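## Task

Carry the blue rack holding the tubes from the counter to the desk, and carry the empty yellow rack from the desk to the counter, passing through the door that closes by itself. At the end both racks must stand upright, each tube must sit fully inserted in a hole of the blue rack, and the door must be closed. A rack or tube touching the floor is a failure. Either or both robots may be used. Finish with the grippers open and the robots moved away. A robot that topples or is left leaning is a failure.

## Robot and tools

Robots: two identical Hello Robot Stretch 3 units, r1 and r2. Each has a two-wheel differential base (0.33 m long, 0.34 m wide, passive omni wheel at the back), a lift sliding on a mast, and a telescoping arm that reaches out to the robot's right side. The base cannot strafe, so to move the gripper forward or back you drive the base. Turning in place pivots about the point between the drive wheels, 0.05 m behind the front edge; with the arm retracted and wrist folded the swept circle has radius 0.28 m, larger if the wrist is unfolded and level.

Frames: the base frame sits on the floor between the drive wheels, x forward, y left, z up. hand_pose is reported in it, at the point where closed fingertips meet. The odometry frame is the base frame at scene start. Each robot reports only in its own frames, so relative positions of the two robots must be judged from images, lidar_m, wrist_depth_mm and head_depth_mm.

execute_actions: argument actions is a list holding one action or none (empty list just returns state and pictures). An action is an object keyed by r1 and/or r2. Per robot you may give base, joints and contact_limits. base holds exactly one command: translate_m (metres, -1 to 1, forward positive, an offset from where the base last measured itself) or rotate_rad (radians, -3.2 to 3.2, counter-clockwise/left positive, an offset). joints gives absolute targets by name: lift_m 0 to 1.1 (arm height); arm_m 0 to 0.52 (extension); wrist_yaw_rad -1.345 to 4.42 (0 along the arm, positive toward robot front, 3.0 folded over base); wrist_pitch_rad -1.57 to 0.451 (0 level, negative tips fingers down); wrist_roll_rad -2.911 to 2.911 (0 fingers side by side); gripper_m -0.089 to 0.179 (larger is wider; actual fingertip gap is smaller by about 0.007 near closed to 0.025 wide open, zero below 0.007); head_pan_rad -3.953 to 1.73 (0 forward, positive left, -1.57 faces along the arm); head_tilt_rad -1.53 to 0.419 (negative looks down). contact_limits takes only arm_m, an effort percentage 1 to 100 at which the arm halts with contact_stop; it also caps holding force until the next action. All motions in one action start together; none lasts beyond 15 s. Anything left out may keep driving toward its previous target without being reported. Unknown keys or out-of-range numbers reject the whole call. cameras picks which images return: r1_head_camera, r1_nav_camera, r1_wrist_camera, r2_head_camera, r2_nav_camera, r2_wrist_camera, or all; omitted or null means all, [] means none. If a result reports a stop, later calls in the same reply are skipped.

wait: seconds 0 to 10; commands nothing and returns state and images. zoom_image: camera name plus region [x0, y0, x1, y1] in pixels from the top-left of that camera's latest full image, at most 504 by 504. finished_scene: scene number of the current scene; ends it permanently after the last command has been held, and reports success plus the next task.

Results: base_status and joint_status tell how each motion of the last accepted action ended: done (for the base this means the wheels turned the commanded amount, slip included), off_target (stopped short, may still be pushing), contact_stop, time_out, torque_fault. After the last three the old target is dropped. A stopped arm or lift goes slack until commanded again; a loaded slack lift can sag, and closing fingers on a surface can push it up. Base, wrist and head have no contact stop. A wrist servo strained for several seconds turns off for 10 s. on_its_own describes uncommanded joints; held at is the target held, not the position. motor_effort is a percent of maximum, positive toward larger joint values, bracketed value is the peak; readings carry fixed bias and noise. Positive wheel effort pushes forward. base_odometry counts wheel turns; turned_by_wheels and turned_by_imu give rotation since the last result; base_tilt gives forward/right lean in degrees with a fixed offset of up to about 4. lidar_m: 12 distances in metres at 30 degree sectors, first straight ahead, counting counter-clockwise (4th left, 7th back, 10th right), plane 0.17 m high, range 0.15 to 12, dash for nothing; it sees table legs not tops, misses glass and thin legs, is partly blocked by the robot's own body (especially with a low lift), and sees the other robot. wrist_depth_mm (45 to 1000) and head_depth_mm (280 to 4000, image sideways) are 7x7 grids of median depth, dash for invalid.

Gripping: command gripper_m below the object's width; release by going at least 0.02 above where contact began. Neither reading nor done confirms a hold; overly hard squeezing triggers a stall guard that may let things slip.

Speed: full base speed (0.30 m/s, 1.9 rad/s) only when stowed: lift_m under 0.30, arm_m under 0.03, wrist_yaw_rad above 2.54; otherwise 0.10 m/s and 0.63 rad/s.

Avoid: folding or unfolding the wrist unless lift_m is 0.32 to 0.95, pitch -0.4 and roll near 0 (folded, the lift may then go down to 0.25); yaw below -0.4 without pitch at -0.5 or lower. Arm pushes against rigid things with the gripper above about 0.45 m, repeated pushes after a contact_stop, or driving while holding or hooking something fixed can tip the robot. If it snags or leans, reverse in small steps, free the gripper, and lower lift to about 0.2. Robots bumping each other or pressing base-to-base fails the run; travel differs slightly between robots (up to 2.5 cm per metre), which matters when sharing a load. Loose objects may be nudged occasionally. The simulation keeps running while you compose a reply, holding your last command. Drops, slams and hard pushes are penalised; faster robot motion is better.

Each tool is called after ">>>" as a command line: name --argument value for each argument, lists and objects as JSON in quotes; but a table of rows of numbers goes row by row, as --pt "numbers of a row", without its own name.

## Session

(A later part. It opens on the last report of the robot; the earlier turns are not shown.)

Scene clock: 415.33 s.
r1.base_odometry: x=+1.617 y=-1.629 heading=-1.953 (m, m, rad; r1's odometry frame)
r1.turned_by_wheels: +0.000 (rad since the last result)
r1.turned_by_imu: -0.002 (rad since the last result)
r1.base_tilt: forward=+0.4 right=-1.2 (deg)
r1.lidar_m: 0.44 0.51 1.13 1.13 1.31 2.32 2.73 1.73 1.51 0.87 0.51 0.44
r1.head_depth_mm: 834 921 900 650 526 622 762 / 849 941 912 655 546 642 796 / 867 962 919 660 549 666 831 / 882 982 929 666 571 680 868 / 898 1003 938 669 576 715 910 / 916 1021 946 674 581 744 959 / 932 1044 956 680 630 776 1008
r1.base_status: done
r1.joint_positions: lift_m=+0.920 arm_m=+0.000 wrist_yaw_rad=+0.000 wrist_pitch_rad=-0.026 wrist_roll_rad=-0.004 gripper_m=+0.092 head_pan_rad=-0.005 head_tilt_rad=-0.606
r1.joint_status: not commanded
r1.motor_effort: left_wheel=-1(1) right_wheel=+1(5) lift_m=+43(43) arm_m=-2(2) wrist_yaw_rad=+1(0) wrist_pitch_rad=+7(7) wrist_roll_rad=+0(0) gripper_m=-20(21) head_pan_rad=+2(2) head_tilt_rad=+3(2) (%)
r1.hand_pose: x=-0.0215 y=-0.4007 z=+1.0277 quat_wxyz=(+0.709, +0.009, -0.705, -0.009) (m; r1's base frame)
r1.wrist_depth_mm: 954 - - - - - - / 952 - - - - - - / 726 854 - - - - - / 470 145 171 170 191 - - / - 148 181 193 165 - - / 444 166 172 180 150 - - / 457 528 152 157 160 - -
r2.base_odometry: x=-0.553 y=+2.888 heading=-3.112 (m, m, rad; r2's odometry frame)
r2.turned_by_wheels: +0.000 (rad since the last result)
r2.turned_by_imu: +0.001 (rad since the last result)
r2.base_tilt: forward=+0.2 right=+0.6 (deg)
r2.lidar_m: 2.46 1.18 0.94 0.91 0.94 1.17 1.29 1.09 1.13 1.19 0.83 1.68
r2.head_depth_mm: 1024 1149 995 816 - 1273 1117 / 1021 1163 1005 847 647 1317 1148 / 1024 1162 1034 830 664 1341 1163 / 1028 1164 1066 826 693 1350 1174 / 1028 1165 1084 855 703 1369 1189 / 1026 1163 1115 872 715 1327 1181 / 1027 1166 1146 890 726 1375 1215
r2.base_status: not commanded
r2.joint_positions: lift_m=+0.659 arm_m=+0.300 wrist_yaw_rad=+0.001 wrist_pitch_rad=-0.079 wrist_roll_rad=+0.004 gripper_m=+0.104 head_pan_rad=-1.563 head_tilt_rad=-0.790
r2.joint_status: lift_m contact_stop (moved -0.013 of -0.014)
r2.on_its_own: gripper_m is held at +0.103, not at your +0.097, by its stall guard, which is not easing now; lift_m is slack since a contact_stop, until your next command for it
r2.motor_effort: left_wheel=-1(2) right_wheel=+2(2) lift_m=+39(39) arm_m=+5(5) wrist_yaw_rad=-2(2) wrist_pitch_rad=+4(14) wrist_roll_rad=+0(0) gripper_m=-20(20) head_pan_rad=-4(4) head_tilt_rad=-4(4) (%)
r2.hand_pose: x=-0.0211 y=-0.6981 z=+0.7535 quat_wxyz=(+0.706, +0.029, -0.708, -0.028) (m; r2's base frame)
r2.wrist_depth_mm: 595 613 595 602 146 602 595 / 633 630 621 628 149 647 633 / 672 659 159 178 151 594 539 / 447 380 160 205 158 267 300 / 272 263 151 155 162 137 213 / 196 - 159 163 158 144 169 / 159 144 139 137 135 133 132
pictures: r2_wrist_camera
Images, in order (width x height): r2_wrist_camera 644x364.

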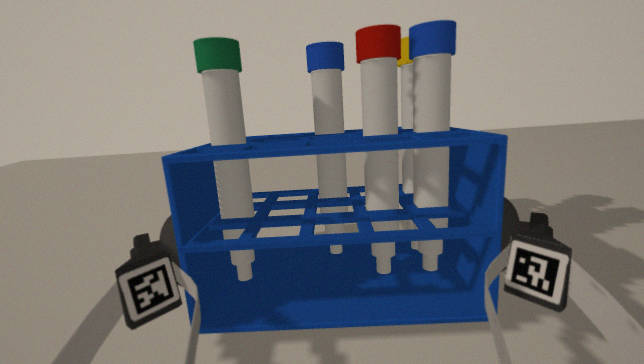

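>>> execute_actions --actions '[{"r2": {"joints": {"lift_m": 0.662, "gripper_m": 0.179}}, "r1": {"base": {"rotate_rad": 1.31}, "joints": {"head_pan_rad": -1.57, "head_tilt_rad": -0.7}}}]' --cameras '["r2_wrist_camera", "r1_head_camera"]'

>>> execute_actions --actions '[{"r2": {"joints": {"arm_m": 0.0, "lift_m": 0.68}}, "r1": {"joints": {"arm_m": 0.28, "lift_m": 0.88}}}]' --cameras '["r2_wrist_camera", "r2_head_camera", "r1_head_camera", "r1_wrist_camera"]'

Scene clock: 422.20 s.
r1.base_odometry: x=+1.617 y=-1.629 heading=-0.643 (m, m, rad; r1's odometry frame)
r1.turned_by_wheels: +1.310 (rad since the last result)
r1.turned_by_imu: +1.298 (rad since the last result)
r1.base_tilt: forward=+0.4 right=-1.3 (deg)
r1.lidar_m: 1.12 1.18 1.64 2.72 2.08 1.55 1.51 0.61 0.45 0.44 0.46 0.64
r1.head_depth_mm: 894 975 754 579 - - - / 887 975 761 563 599 - - / 885 980 767 444 - - - / 880 974 770 489 - 812 1105 / 875 969 775 463 619 775 1104 / 870 960 782 595 610 765 1027 / 864 965 788 598 605 756 1007
r1.base_status: done
r1.joint_positions: lift_m=+0.920 arm_m=+0.000 wrist_yaw_rad=+0.000 wrist_pitch_rad=-0.026 wrist_roll_rad=-0.004 gripper_m=+0.092 head_pan_rad=-1.563 head_tilt_rad=-0.691
r1.joint_status: all done
r1.motor_effort: left_wheel=-2(7) right_wheel=+1(6) lift_m=+43(43) arm_m=-2(2) wrist_yaw_rad=+1(1) wrist_pitch_rad=+7(7) wrist_roll_rad=+0(0) gripper_m=-20(20) head_pan_rad=-3(34) head_tilt_rad=-4(15) (%)
r1.hand_pose: x=-0.0215 y=-0.4007 z=+1.0277 quat_wxyz=(+0.709, +0.009, -0.705, -0.009) (m; r1's base frame)
r1.wrist_depth_mm: 768 766 764 745 749 741 726 / 788 803 786 767 760 772 735 / 721 811 820 814 789 789 785 / 470 145 172 171 190 820 834 / - 147 180 192 165 607 668 / 263 166 171 182 150 417 437 / 221 212 151 157 160 285 322
r2.base_odometry: x=-0.553 y=+2.888 heading=-3.112 (m, m, rad; r2's odometry frame)
r2.turned_by_wheels: +0.000 (rad since the last result)
r2.turned_by_imu: +0.001 (rad since the last result)
r2.base_tilt: forward=+0.1 right=+0.6 (deg)
r2.lidar_m: 2.46 1.18 0.94 0.91 0.94 1.17 1.28 1.09 1.13 1.19 0.82 1.68
r2.head_depth_mm: 1026 1154 991 813 - 1280 1119 / 1023 1166 1007 835 647 1319 1144 / 1024 1167 1039 816 666 1327 1162 / 1029 1164 1058 833 693 1348 1171 / 1026 1166 1087 858 702 1362 1190 / 1028 1165 1115 868 714 1336 1186 / 1026 1166 1147 890 725 1381 1218
r2.base_status: not commanded
r2.joint_positions: lift_m=+0.662 arm_m=+0.300 wrist_yaw_rad=+0.001 wrist_pitch_rad=-0.091 wrist_roll_rad=+0.004 gripper_m=+0.179 head_pan_rad=-1.563 head_tilt_rad=-0.790
r2.joint_status: all done
r2.motor_effort: left_wheel=-2(2) right_wheel=+3(2) lift_m=+45(46) arm_m=+5(5) wrist_yaw_rad=-2(1) wrist_pitch_rad=+11(12) wrist_roll_rad=+0(0) gripper_m=+0(87) head_pan_rad=-4(5) head_tilt_rad=-3(4) (%)
r2.hand_pose: x=-0.0211 y=-0.6976 z=+0.7532 quat_wxyz=(+0.705, +0.033, -0.707, -0.032) (m; r2's base frame)
r2.wrist_depth_mm: 600 609 608 602 591 601 606 / 637 632 144 618 139 648 630 / 670 663 191 190 144 567 519 / 432 398 140 182 153 147 294 / 266 264 153 154 155 137 221 / 204 176 159 169 165 154 - / - 147 140 139 137 133 130
pictures: r1_head_camera (sideways: a quarter turn clockwise sets it upright), r2_wrist_camera
Images, in order (width x height): r1_head_camera 896x504, r2_wrist_camera 644x364.

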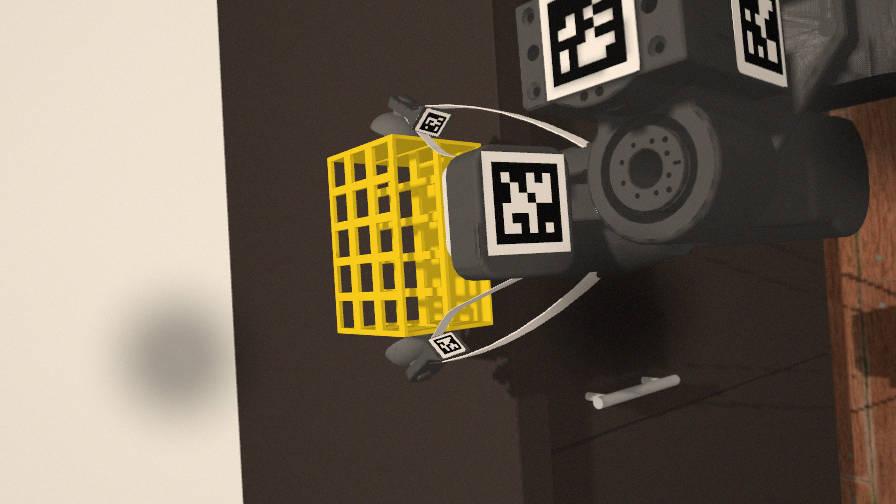

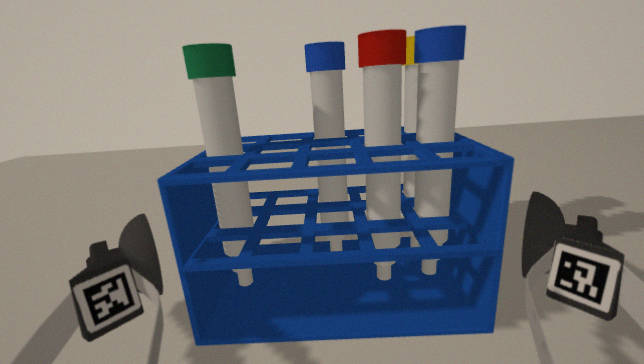

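Scene clock: 425.63 s.
r1.base_odometry: x=+1.617 y=-1.629 heading=-0.643 (m, m, rad; r1's odometry frame)
r1.turned_by_wheels: +0.000 (rad since the last result)
r1.turned_by_imu: -0.001 (rad since the last result)
r1.base_tilt: forward=+0.3 right=-1.2 (deg)
r1.lidar_m: 1.12 1.17 1.64 2.71 2.09 1.55 1.51 0.61 0.45 0.44 0.46 0.64
r1.head_depth_mm: 894 974 772 - - 851 1112 / 888 970 872 563 638 807 1115 / 882 979 - 549 630 796 1098 / 880 975 - 552 625 784 1103 / 875 964 714 592 617 775 1108 / 869 962 783 594 610 764 1026 / 866 964 787 597 605 757 1012
r1.base_status: not commanded
r1.joint_positions: lift_m=+0.880 arm_m=+0.280 wrist_yaw_rad=+0.000 wrist_pitch_rad=-0.026 wrist_roll_rad=-0.004 gripper_m=+0.092 head_pan_rad=-1.563 head_tilt_rad=-0.691
r1.joint_status: all done
r1.motor_effort: left_wheel=-1(2) right_wheel=+2(2) lift_m=+28(38) arm_m=+3(5) wrist_yaw_rad=+0(1) wrist_pitch_rad=+7(7) wrist_roll_rad=+0(0) gripper_m=-20(20) head_pan_rad=-3(3) head_tilt_rad=-4(4) (%)
r1.hand_pose: x=-0.0215 y=-0.6801 z=+0.9883 quat_wxyz=(+0.709, +0.009, -0.705, -0.009) (m; r1's base frame)
r1.wrist_depth_mm: 499 488 491 486 486 477 472 / 520 520 514 507 501 505 499 / 531 537 529 525 527 521 512 / 376 144 172 171 192 541 536 / - 148 180 194 164 462 543 / 205 167 171 182 151 326 342 / 173 168 151 156 161 221 255
r2.base_odometry: x=-0.553 y=+2.888 heading=-3.112 (m, m, rad; r2's odometry frame)
r2.turned_by_wheels: +0.000 (rad since the last result)
r2.turned_by_imu: +0.001 (rad since the last result)
r2.base_tilt: forward=+0.1 right=+0.6 (deg)
r2.lidar_m: 2.46 1.18 0.94 0.91 0.94 1.17 1.29 1.09 1.13 1.19 0.82 1.68
r2.head_depth_mm: 1021 1162 988 793 680 1299 1189 / 1026 1165 1009 807 675 1361 - / 1023 1170 1035 804 682 1363 1158 / 1025 1165 1060 834 706 1342 1175 / 1025 1161 1084 855 704 1362 1182 / 1023 1165 1112 868 714 1337 1188 / 1022 1170 1144 886 726 1382 1214
r2.base_status: not commanded
r2.joint_positions: lift_m=+0.680 arm_m=+0.000 wrist_yaw_rad=+0.001 wrist_pitch_rad=-0.091 wrist_roll_rad=+0.004 gripper_m=+0.179 head_pan_rad=-1.563 head_tilt_rad=-0.790
r2.joint_status: all done
r2.motor_effort: left_wheel=-1(1) right_wheel=+3(2) lift_m=+45(47) arm_m=-3(5) wrist_yaw_rad=+0(1) wrist_pitch_rad=+10(11) wrist_roll_rad=+0(0) gripper_m=+0(0) head_pan_rad=-5(4) head_tilt_rad=-4(3) (%)
r2.hand_pose: x=-0.0212 y=-0.3984 z=+0.7712 quat_wxyz=(+0.705, +0.033, -0.707, -0.032) (m; r2's base frame)
r2.wrist_depth_mm: 889 907 883 893 904 895 912 / 932 918 925 922 918 948 924 / 999 949 975 456 723 660 604 / 520 483 446 417 391 376 354 / 315 318 287 275 268 258 260 / 239 216 214 205 200 195 - / 181 180 180 180 178 179 179
pictures: r1_head_camera (sideways: a quarter turn clockwise sets it upright), r1_wrist_camera, r2_head_camera (sideways: a quarter turn clockwise sets it upright), r2_wrist_camera
Images, in order (width x height): r1_head_camera 896x504, r1_wrist_camera 644x364, r2_head_camera 896x504, r2_wrist_camera 644x364.

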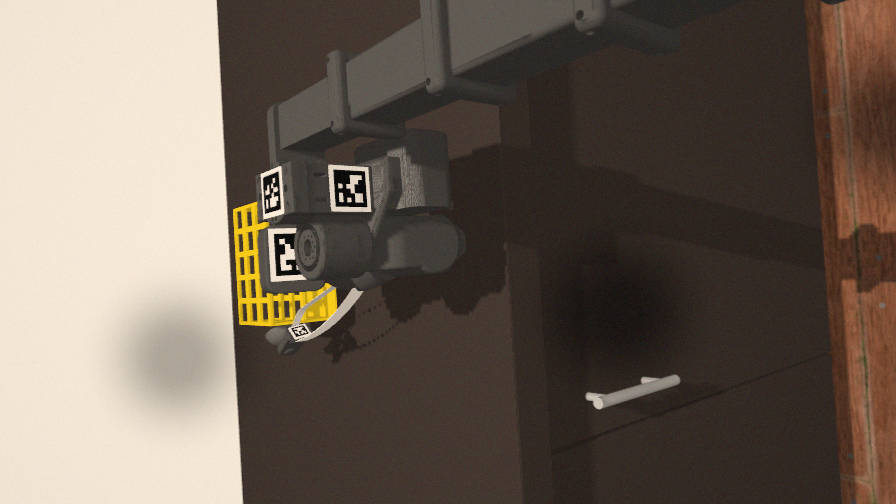

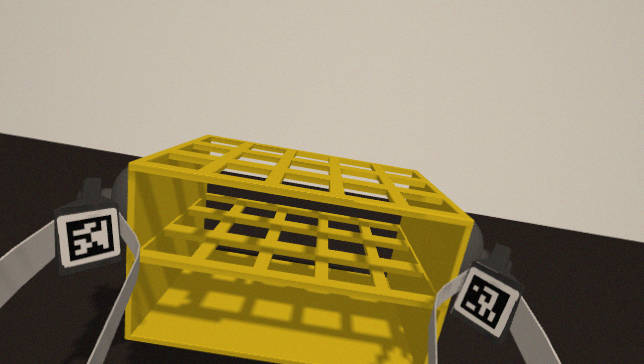

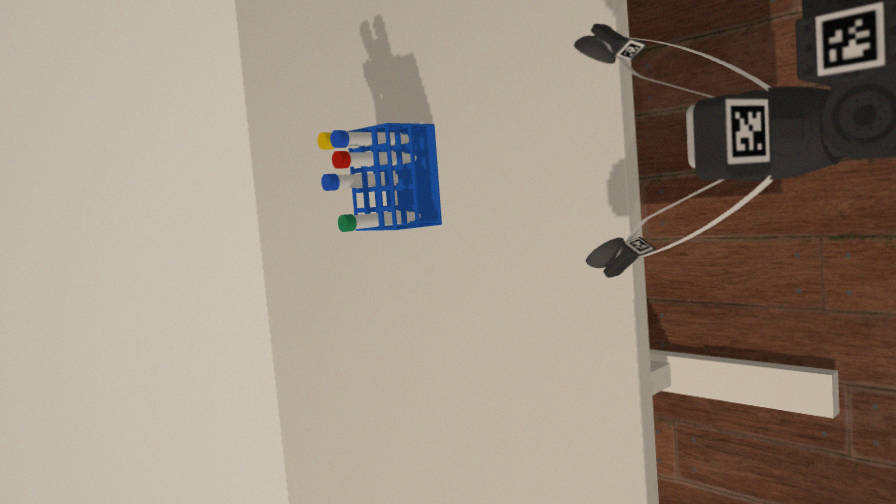

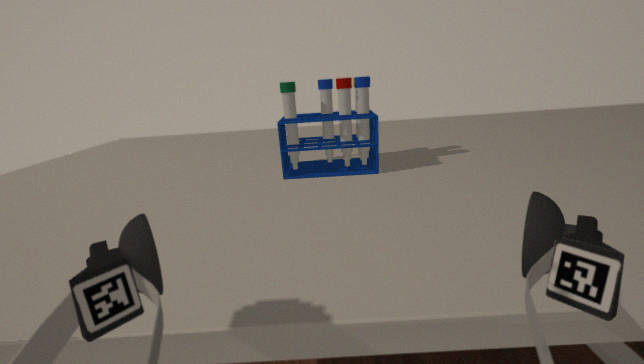

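>>> execute_actions --actions '[{"r1": {"joints": {"lift_m": 0.847}}}]' --cameras '["r1_wrist_camera"]'

Scene clock: 428.63 s.
r1.base_odometry: x=+1.617 y=-1.629 heading=-0.643 (m, m, rad; r1's odometry frame)
r1.turned_by_wheels: +0.000 (rad since the last result)
r1.turned_by_imu: -0.001 (rad since the last result)
r1.base_tilt: forward=+0.4 right=-1.2 (deg)
r1.lidar_m: 1.13 1.18 1.64 2.72 2.09 1.55 1.51 0.61 0.46 0.44 0.46 0.64
r1.head_depth_mm: 894 974 754 598 - 883 1116 / 886 975 798 - 656 808 1113 / 883 977 836 534 631 795 1100 / 882 975 712 544 624 785 1105 / 874 968 741 592 618 774 1106 / 869 964 783 594 610 766 1022 / 864 963 789 597 605 755 1007
r1.base_status: not commanded
r1.joint_positions: lift_m=+0.847 arm_m=+0.280 wrist_yaw_rad=+0.000 wrist_pitch_rad=-0.020 wrist_roll_rad=-0.005 gripper_m=+0.092 head_pan_rad=-1.563 head_tilt_rad=-0.691
r1.joint_status: all done
r1.motor_effort: left_wheel=-1(1) right_wheel=+2(2) lift_m=+26(27) arm_m=+3(3) wrist_yaw_rad=+1(1) wrist_pitch_rad=+5(7) wrist_roll_rad=+0(0) gripper_m=-20(20) head_pan_rad=-3(3) head_tilt_rad=-4(4) (%)
r1.hand_pose: x=-0.0215 y=-0.6803 z=+0.9569 quat_wxyz=(+0.709, +0.007, -0.705, -0.007) (m; r1's base frame)
r1.wrist_depth_mm: 500 496 484 493 480 473 472 / 510 516 508 504 492 496 490 / 457 528 521 524 522 523 513 / 291 145 178 162 191 534 544 / - 147 180 193 165 372 423 / 163 161 171 182 151 258 269 / 137 141 147 157 160 174 199
r2.base_odometry: x=-0.553 y=+2.888 heading=-3.112 (m, m, rad; r2's odometry frame)
r2.turned_by_wheels: +0.000 (rad since the last result)
r2.turned_by_imu: +0.000 (rad since the last result)
r2.base_tilt: forward=+0.1 right=+0.6 (deg)
r2.lidar_m: 2.46 1.18 0.94 0.91 0.94 1.16 1.28 1.09 1.13 1.19 0.82 1.68
r2.head_depth_mm: 1028 1161 991 795 679 1296 1190 / 1026 1164 1008 807 671 1354 - / 1024 1170 1037 808 682 1361 1157 / 1028 1160 1066 835 707 1344 1175 / 1025 1166 1085 856 705 1357 1186 / 1028 1167 1115 872 714 1335 1181 / 1025 1163 1146 888 725 1375 1212
r2.base_status: not commanded
r2.joint_positions: lift_m=+0.680 arm_m=+0.000 wrist_yaw_rad=+0.001 wrist_pitch_rad=-0.091 wrist_roll_rad=+0.004 gripper_m=+0.179 head_pan_rad=-1.563 head_tilt_rad=-0.790
r2.joint_status: not commanded
r2.motor_effort: left_wheel=-2(1) right_wheel=+1(2) lift_m=+46(45) arm_m=-3(2) wrist_yaw_rad=-1(0) wrist_pitch_rad=+11(11) wrist_roll_rad=+0(0) gripper_m=+0(0) head_pan_rad=-4(4) head_tilt_rad=-4(4) (%)
r2.hand_pose: x=-0.0212 y=-0.3984 z=+0.7712 quat_wxyz=(+0.705, +0.033, -0.707, -0.032) (m; r2's base frame)
r2.wrist_depth_mm: 890 918 881 898 878 906 899 / 935 920 948 924 929 932 907 / 983 958 955 451 705 651 602 / 520 474 439 414 390 375 351 / 315 323 289 276 264 257 258 / 240 217 214 206 200 195 - / 181 180 179 180 179 178 179
pictures: r1_wrist_camera
Images, in order (width x height): r1_wrist_camera 644x364.

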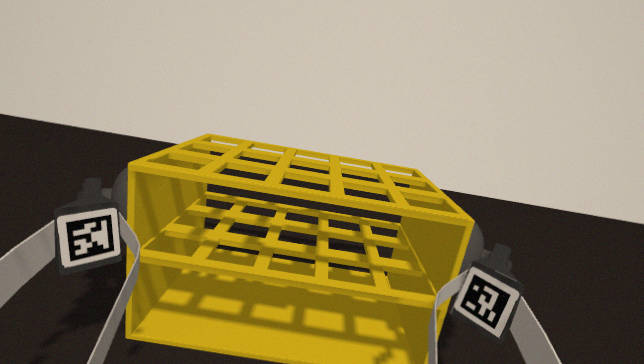

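The rack is resting on the counter. Release and retract.

>>> execute_actions --actions '[{"r1": {"joints": {"gripper_m": 0.179}}}]' --cameras '[]'

>>> execute_actions --actions '[{"r1": {"joints": {"arm_m": 0.0, "lift_m": 0.86}}, "r2": {"joints": {"head_pan_rad": 1.5, "head_tilt_rad": -0.3}}}]' --cameras '["r1_head_camera", "r1_wrist_camera", "r2_nav_camera", "r2_wrist_camera"]'

Scene clock: 432.67 s.
r1.base_odometry: x=+1.617 y=-1.629 heading=-0.643 (m, m, rad; r1's odometry frame)
r1.turned_by_wheels: +0.000 (rad since the last result)
r1.turned_by_imu: -0.001 (rad since the last result)
r1.base_tilt: forward=+0.4 right=-1.3 (deg)
r1.lidar_m: 1.12 1.18 1.64 2.71 2.08 1.55 1.51 0.61 0.45 0.44 0.46 0.64
r1.head_depth_mm: 892 974 755 600 - 883 1111 / 887 971 799 - 655 806 1115 / 885 979 837 534 631 796 1099 / 878 974 712 543 624 786 1103 / 874 966 737 593 618 775 1103 / 867 962 783 594 610 765 1026 / 864 965 788 599 605 756 1008
r1.base_status: not commanded
r1.joint_positions: lift_m=+0.847 arm_m=+0.280 wrist_yaw_rad=+0.000 wrist_pitch_rad=-0.020 wrist_roll_rad=-0.005 gripper_m=+0.179 head_pan_rad=-1.563 head_tilt_rad=-0.691
r1.joint_status: all done
r1.motor_effort: left_wheel=-2(2) right_wheel=+1(2) lift_m=+26(26) arm_m=+3(3) wrist_yaw_rad=+1(0) wrist_pitch_rad=+5(6) wrist_roll_rad=+0(0) gripper_m=+0(87) head_pan_rad=-3(3) head_tilt_rad=-4(4) (%)
r1.hand_pose: x=-0.0215 y=-0.6803 z=+0.9569 quat_wxyz=(+0.709, +0.007, -0.705, -0.007) (m; r1's base frame)
r1.wrist_depth_mm: 498 492 490 486 482 475 477 / 513 517 513 512 500 501 495 / 458 526 529 524 527 511 513 / - 150 181 172 175 537 537 / - 154 181 196 165 366 413 / 163 162 171 183 149 - 271 / 136 141 147 156 159 176 205
r2.base_odometry: x=-0.553 y=+2.888 heading=-3.112 (m, m, rad; r2's odometry frame)
r2.turned_by_wheels: +0.000 (rad since the last result)
r2.turned_by_imu: +0.001 (rad since the last result)
r2.base_tilt: forward=+0.1 right=+0.6 (deg)
r2.lidar_m: 2.46 1.18 0.94 0.90 0.94 1.17 1.28 1.09 1.13 1.19 0.82 1.67
r2.head_depth_mm: 1025 1151 992 796 682 1293 1190 / 1022 1163 1006 806 672 1356 - / 1025 1163 1036 806 683 1364 1159 / 1026 1167 1060 836 706 1350 1173 / 1026 1162 1087 852 702 1367 1183 / 1024 1168 1117 873 715 1329 1186 / 1024 1164 1140 888 727 1380 1211
r2.base_status: not commanded
r2.joint_positions: lift_m=+0.680 arm_m=+0.000 wrist_yaw_rad=+0.001 wrist_pitch_rad=-0.091 wrist_roll_rad=+0.004 gripper_m=+0.179 head_pan_rad=-1.563 head_tilt_rad=-0.790
r2.joint_status: not commanded
r2.motor_effort: left_wheel=-1(1) right_wheel=+2(1) lift_m=+45(44) arm_m=-4(4) wrist_yaw_rad=-1(1) wrist_pitch_rad=+11(10) wrist_roll_rad=+0(0) gripper_m=+0(1) head_pan_rad=-5(4) head_tilt_rad=-3(4) (%)
r2.hand_pose: x=-0.0212 y=-0.3984 z=+0.7712 quat_wxyz=(+0.705, +0.033, -0.707, -0.032) (m; r2's base frame)
r2.wrist_depth_mm: 885 867 902 887 894 891 892 / 924 953 915 921 916 918 969 / 983 942 966 453 734 668 615 / 524 473 447 420 393 376 354 / 316 320 285 277 267 257 260 / 240 218 213 206 201 195 - / 180 181 180 180 179 179 180
pictures: none
No camera images: the call's "cameras" was empty. Leave "cameras" out to get every camera's image.

Scene clock: 435.93 s.
r1.base_odometry: x=+1.617 y=-1.629 heading=-0.643 (m, m, rad; r1's odometry frame)
r1.turned_by_wheels: +0.000 (rad since the last result)
r1.turned_by_imu: -0.001 (rad since the last result)
r1.base_tilt: forward=+0.3 right=-1.2 (deg)
r1.lidar_m: 1.12 1.17 1.64 2.72 2.09 1.56 1.51 0.61 0.45 0.44 0.46 0.64
r1.head_depth_mm: 893 975 755 579 644 - - / 887 973 763 603 637 - - / 883 977 733 586 596 - - / 879 974 716 588 589 815 1100 / 875 971 743 593 620 774 1106 / 870 962 782 606 610 765 1025 / 866 962 789 598 605 755 1010
r1.base_status: not commanded
r1.joint_positions: lift_m=+0.860 arm_m=+0.000 wrist_yaw_rad=+0.000 wrist_pitch_rad=-0.020 wrist_roll_rad=-0.005 gripper_m=+0.179 head_pan_rad=-1.563 head_tilt_rad=-0.691
r1.joint_status: all done
r1.motor_effort: left_wheel=-1(1) right_wheel=+2(2) lift_m=+43(45) arm_m=-3(2) wrist_yaw_rad=+1(1) wrist_pitch_rad=+5(5) wrist_roll_rad=+0(0) gripper_m=+0(0) head_pan_rad=-3(3) head_tilt_rad=-4(4) (%)
r1.hand_pose: x=-0.0215 y=-0.4011 z=+0.9693 quat_wxyz=(+0.709, +0.007, -0.705, -0.007) (m; r1's base frame)
r1.wrist_depth_mm: 775 739 763 757 740 742 742 / 790 794 779 793 772 748 761 / 507 617 757 791 798 789 792 / 361 359 412 439 576 738 833 / - 253 276 310 349 416 461 / 194 198 210 227 248 - 305 / 230 202 201 199 199 201 230
r2.base_odometry: x=-0.553 y=+2.888 heading=-3.112 (m, m, rad; r2's odometry frame)
r2.turned_by_wheels: +0.000 (rad since the last result)
r2.turned_by_imu: +0.000 (rad since the last result)
r2.base_tilt: forward=+0.1 right=+0.6 (deg)
r2.lidar_m: 2.46 1.18 0.94 0.90 0.94 1.17 1.28 1.09 1.14 1.19 0.82 1.68
r2.head_depth_mm: 783 822 863 911 964 1026 1099 / 780 821 863 909 960 1021 1085 / 777 816 856 906 961 1016 1080 / 775 815 855 905 950 1011 1079 / 774 811 854 902 949 1009 1073 / 771 808 849 895 944 1005 1073 / 768 808 849 890 941 1003 1066
r2.base_status: not commanded
r2.joint_positions: lift_m=+0.680 arm_m=+0.000 wrist_yaw_rad=+0.001 wrist_pitch_rad=-0.091 wrist_roll_rad=+0.004 gripper_m=+0.179 head_pan_rad=+1.493 head_tilt_rad=-0.310
r2.joint_status: all done
r2.motor_effort: left_wheel=-1(2) right_wheel=+2(3) lift_m=+45(45) arm_m=-4(3) wrist_yaw_rad=-2(1) wrist_pitch_rad=+11(11) wrist_roll_rad=+0(0) gripper_m=+0(0) head_pan_rad=+5(53) head_tilt_rad=+4(23) (%)
r2.hand_pose: x=-0.0212 y=-0.3984 z=+0.7712 quat_wxyz=(+0.705, +0.033, -0.707, -0.032) (m; r2's base frame)
r2.wrist_depth_mm: 886 899 889 878 882 911 885 / 960 934 930 900 958 908 953 / 996 959 975 454 728 680 608 / 508 468 445 418 394 367 349 / 314 320 287 274 265 255 262 / 239 218 214 207 200 194 - / 182 180 180 179 179 179 180
pictures: r1_head_camera (sideways: a quarter turn clockwise sets it upright), r1_wrist_camera, r2_nav_camera (sideways: a quarter turn counterclockwise sets it upright), r2_wrist_camera
Images, in order (width x height): r1_head_camera 896x504, r1_wrist_camera 644x364, r2_nav_camera 672x504, r2_wrist_camera 644x364.

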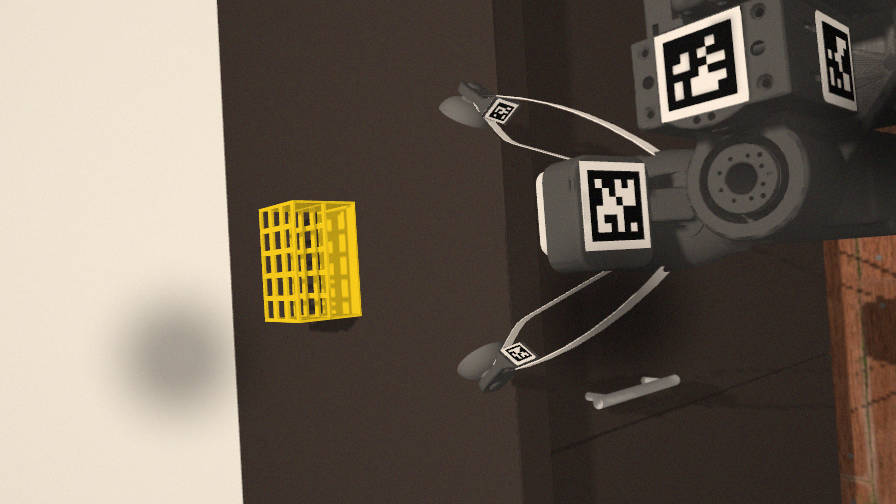

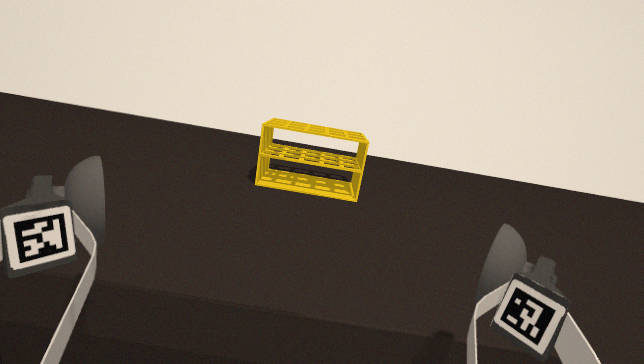

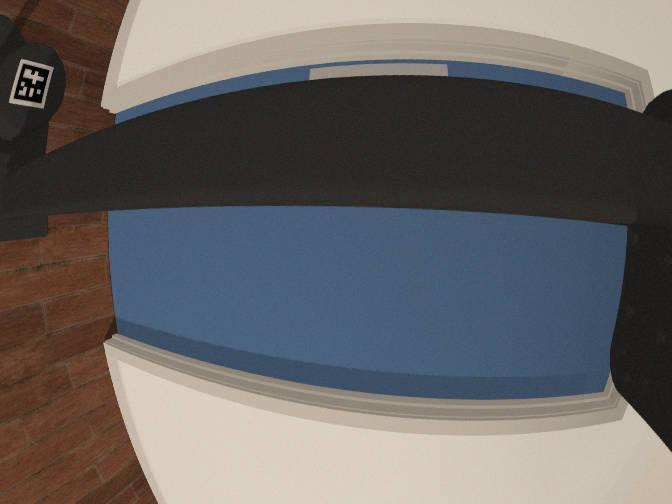

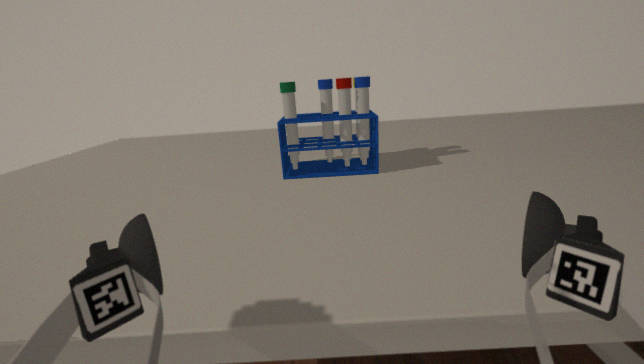

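Let me zoom to verify the tubes are all seated.

>>> zoom_image --camera "r2_wrist_camera" --region '[240, 50, 420, 200]'

Region (240, 50, 420, 200) of r2_wrist_camera's 644x364 image, scaled by 2.800.

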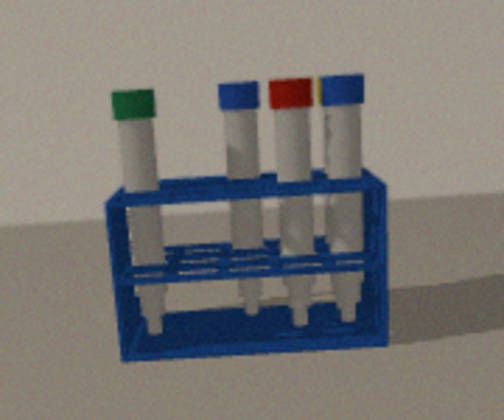

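All tubes are seated, both racks upright, and the door is shut.

>>> finished_scene --scene 1

The scene is finished: the task was done.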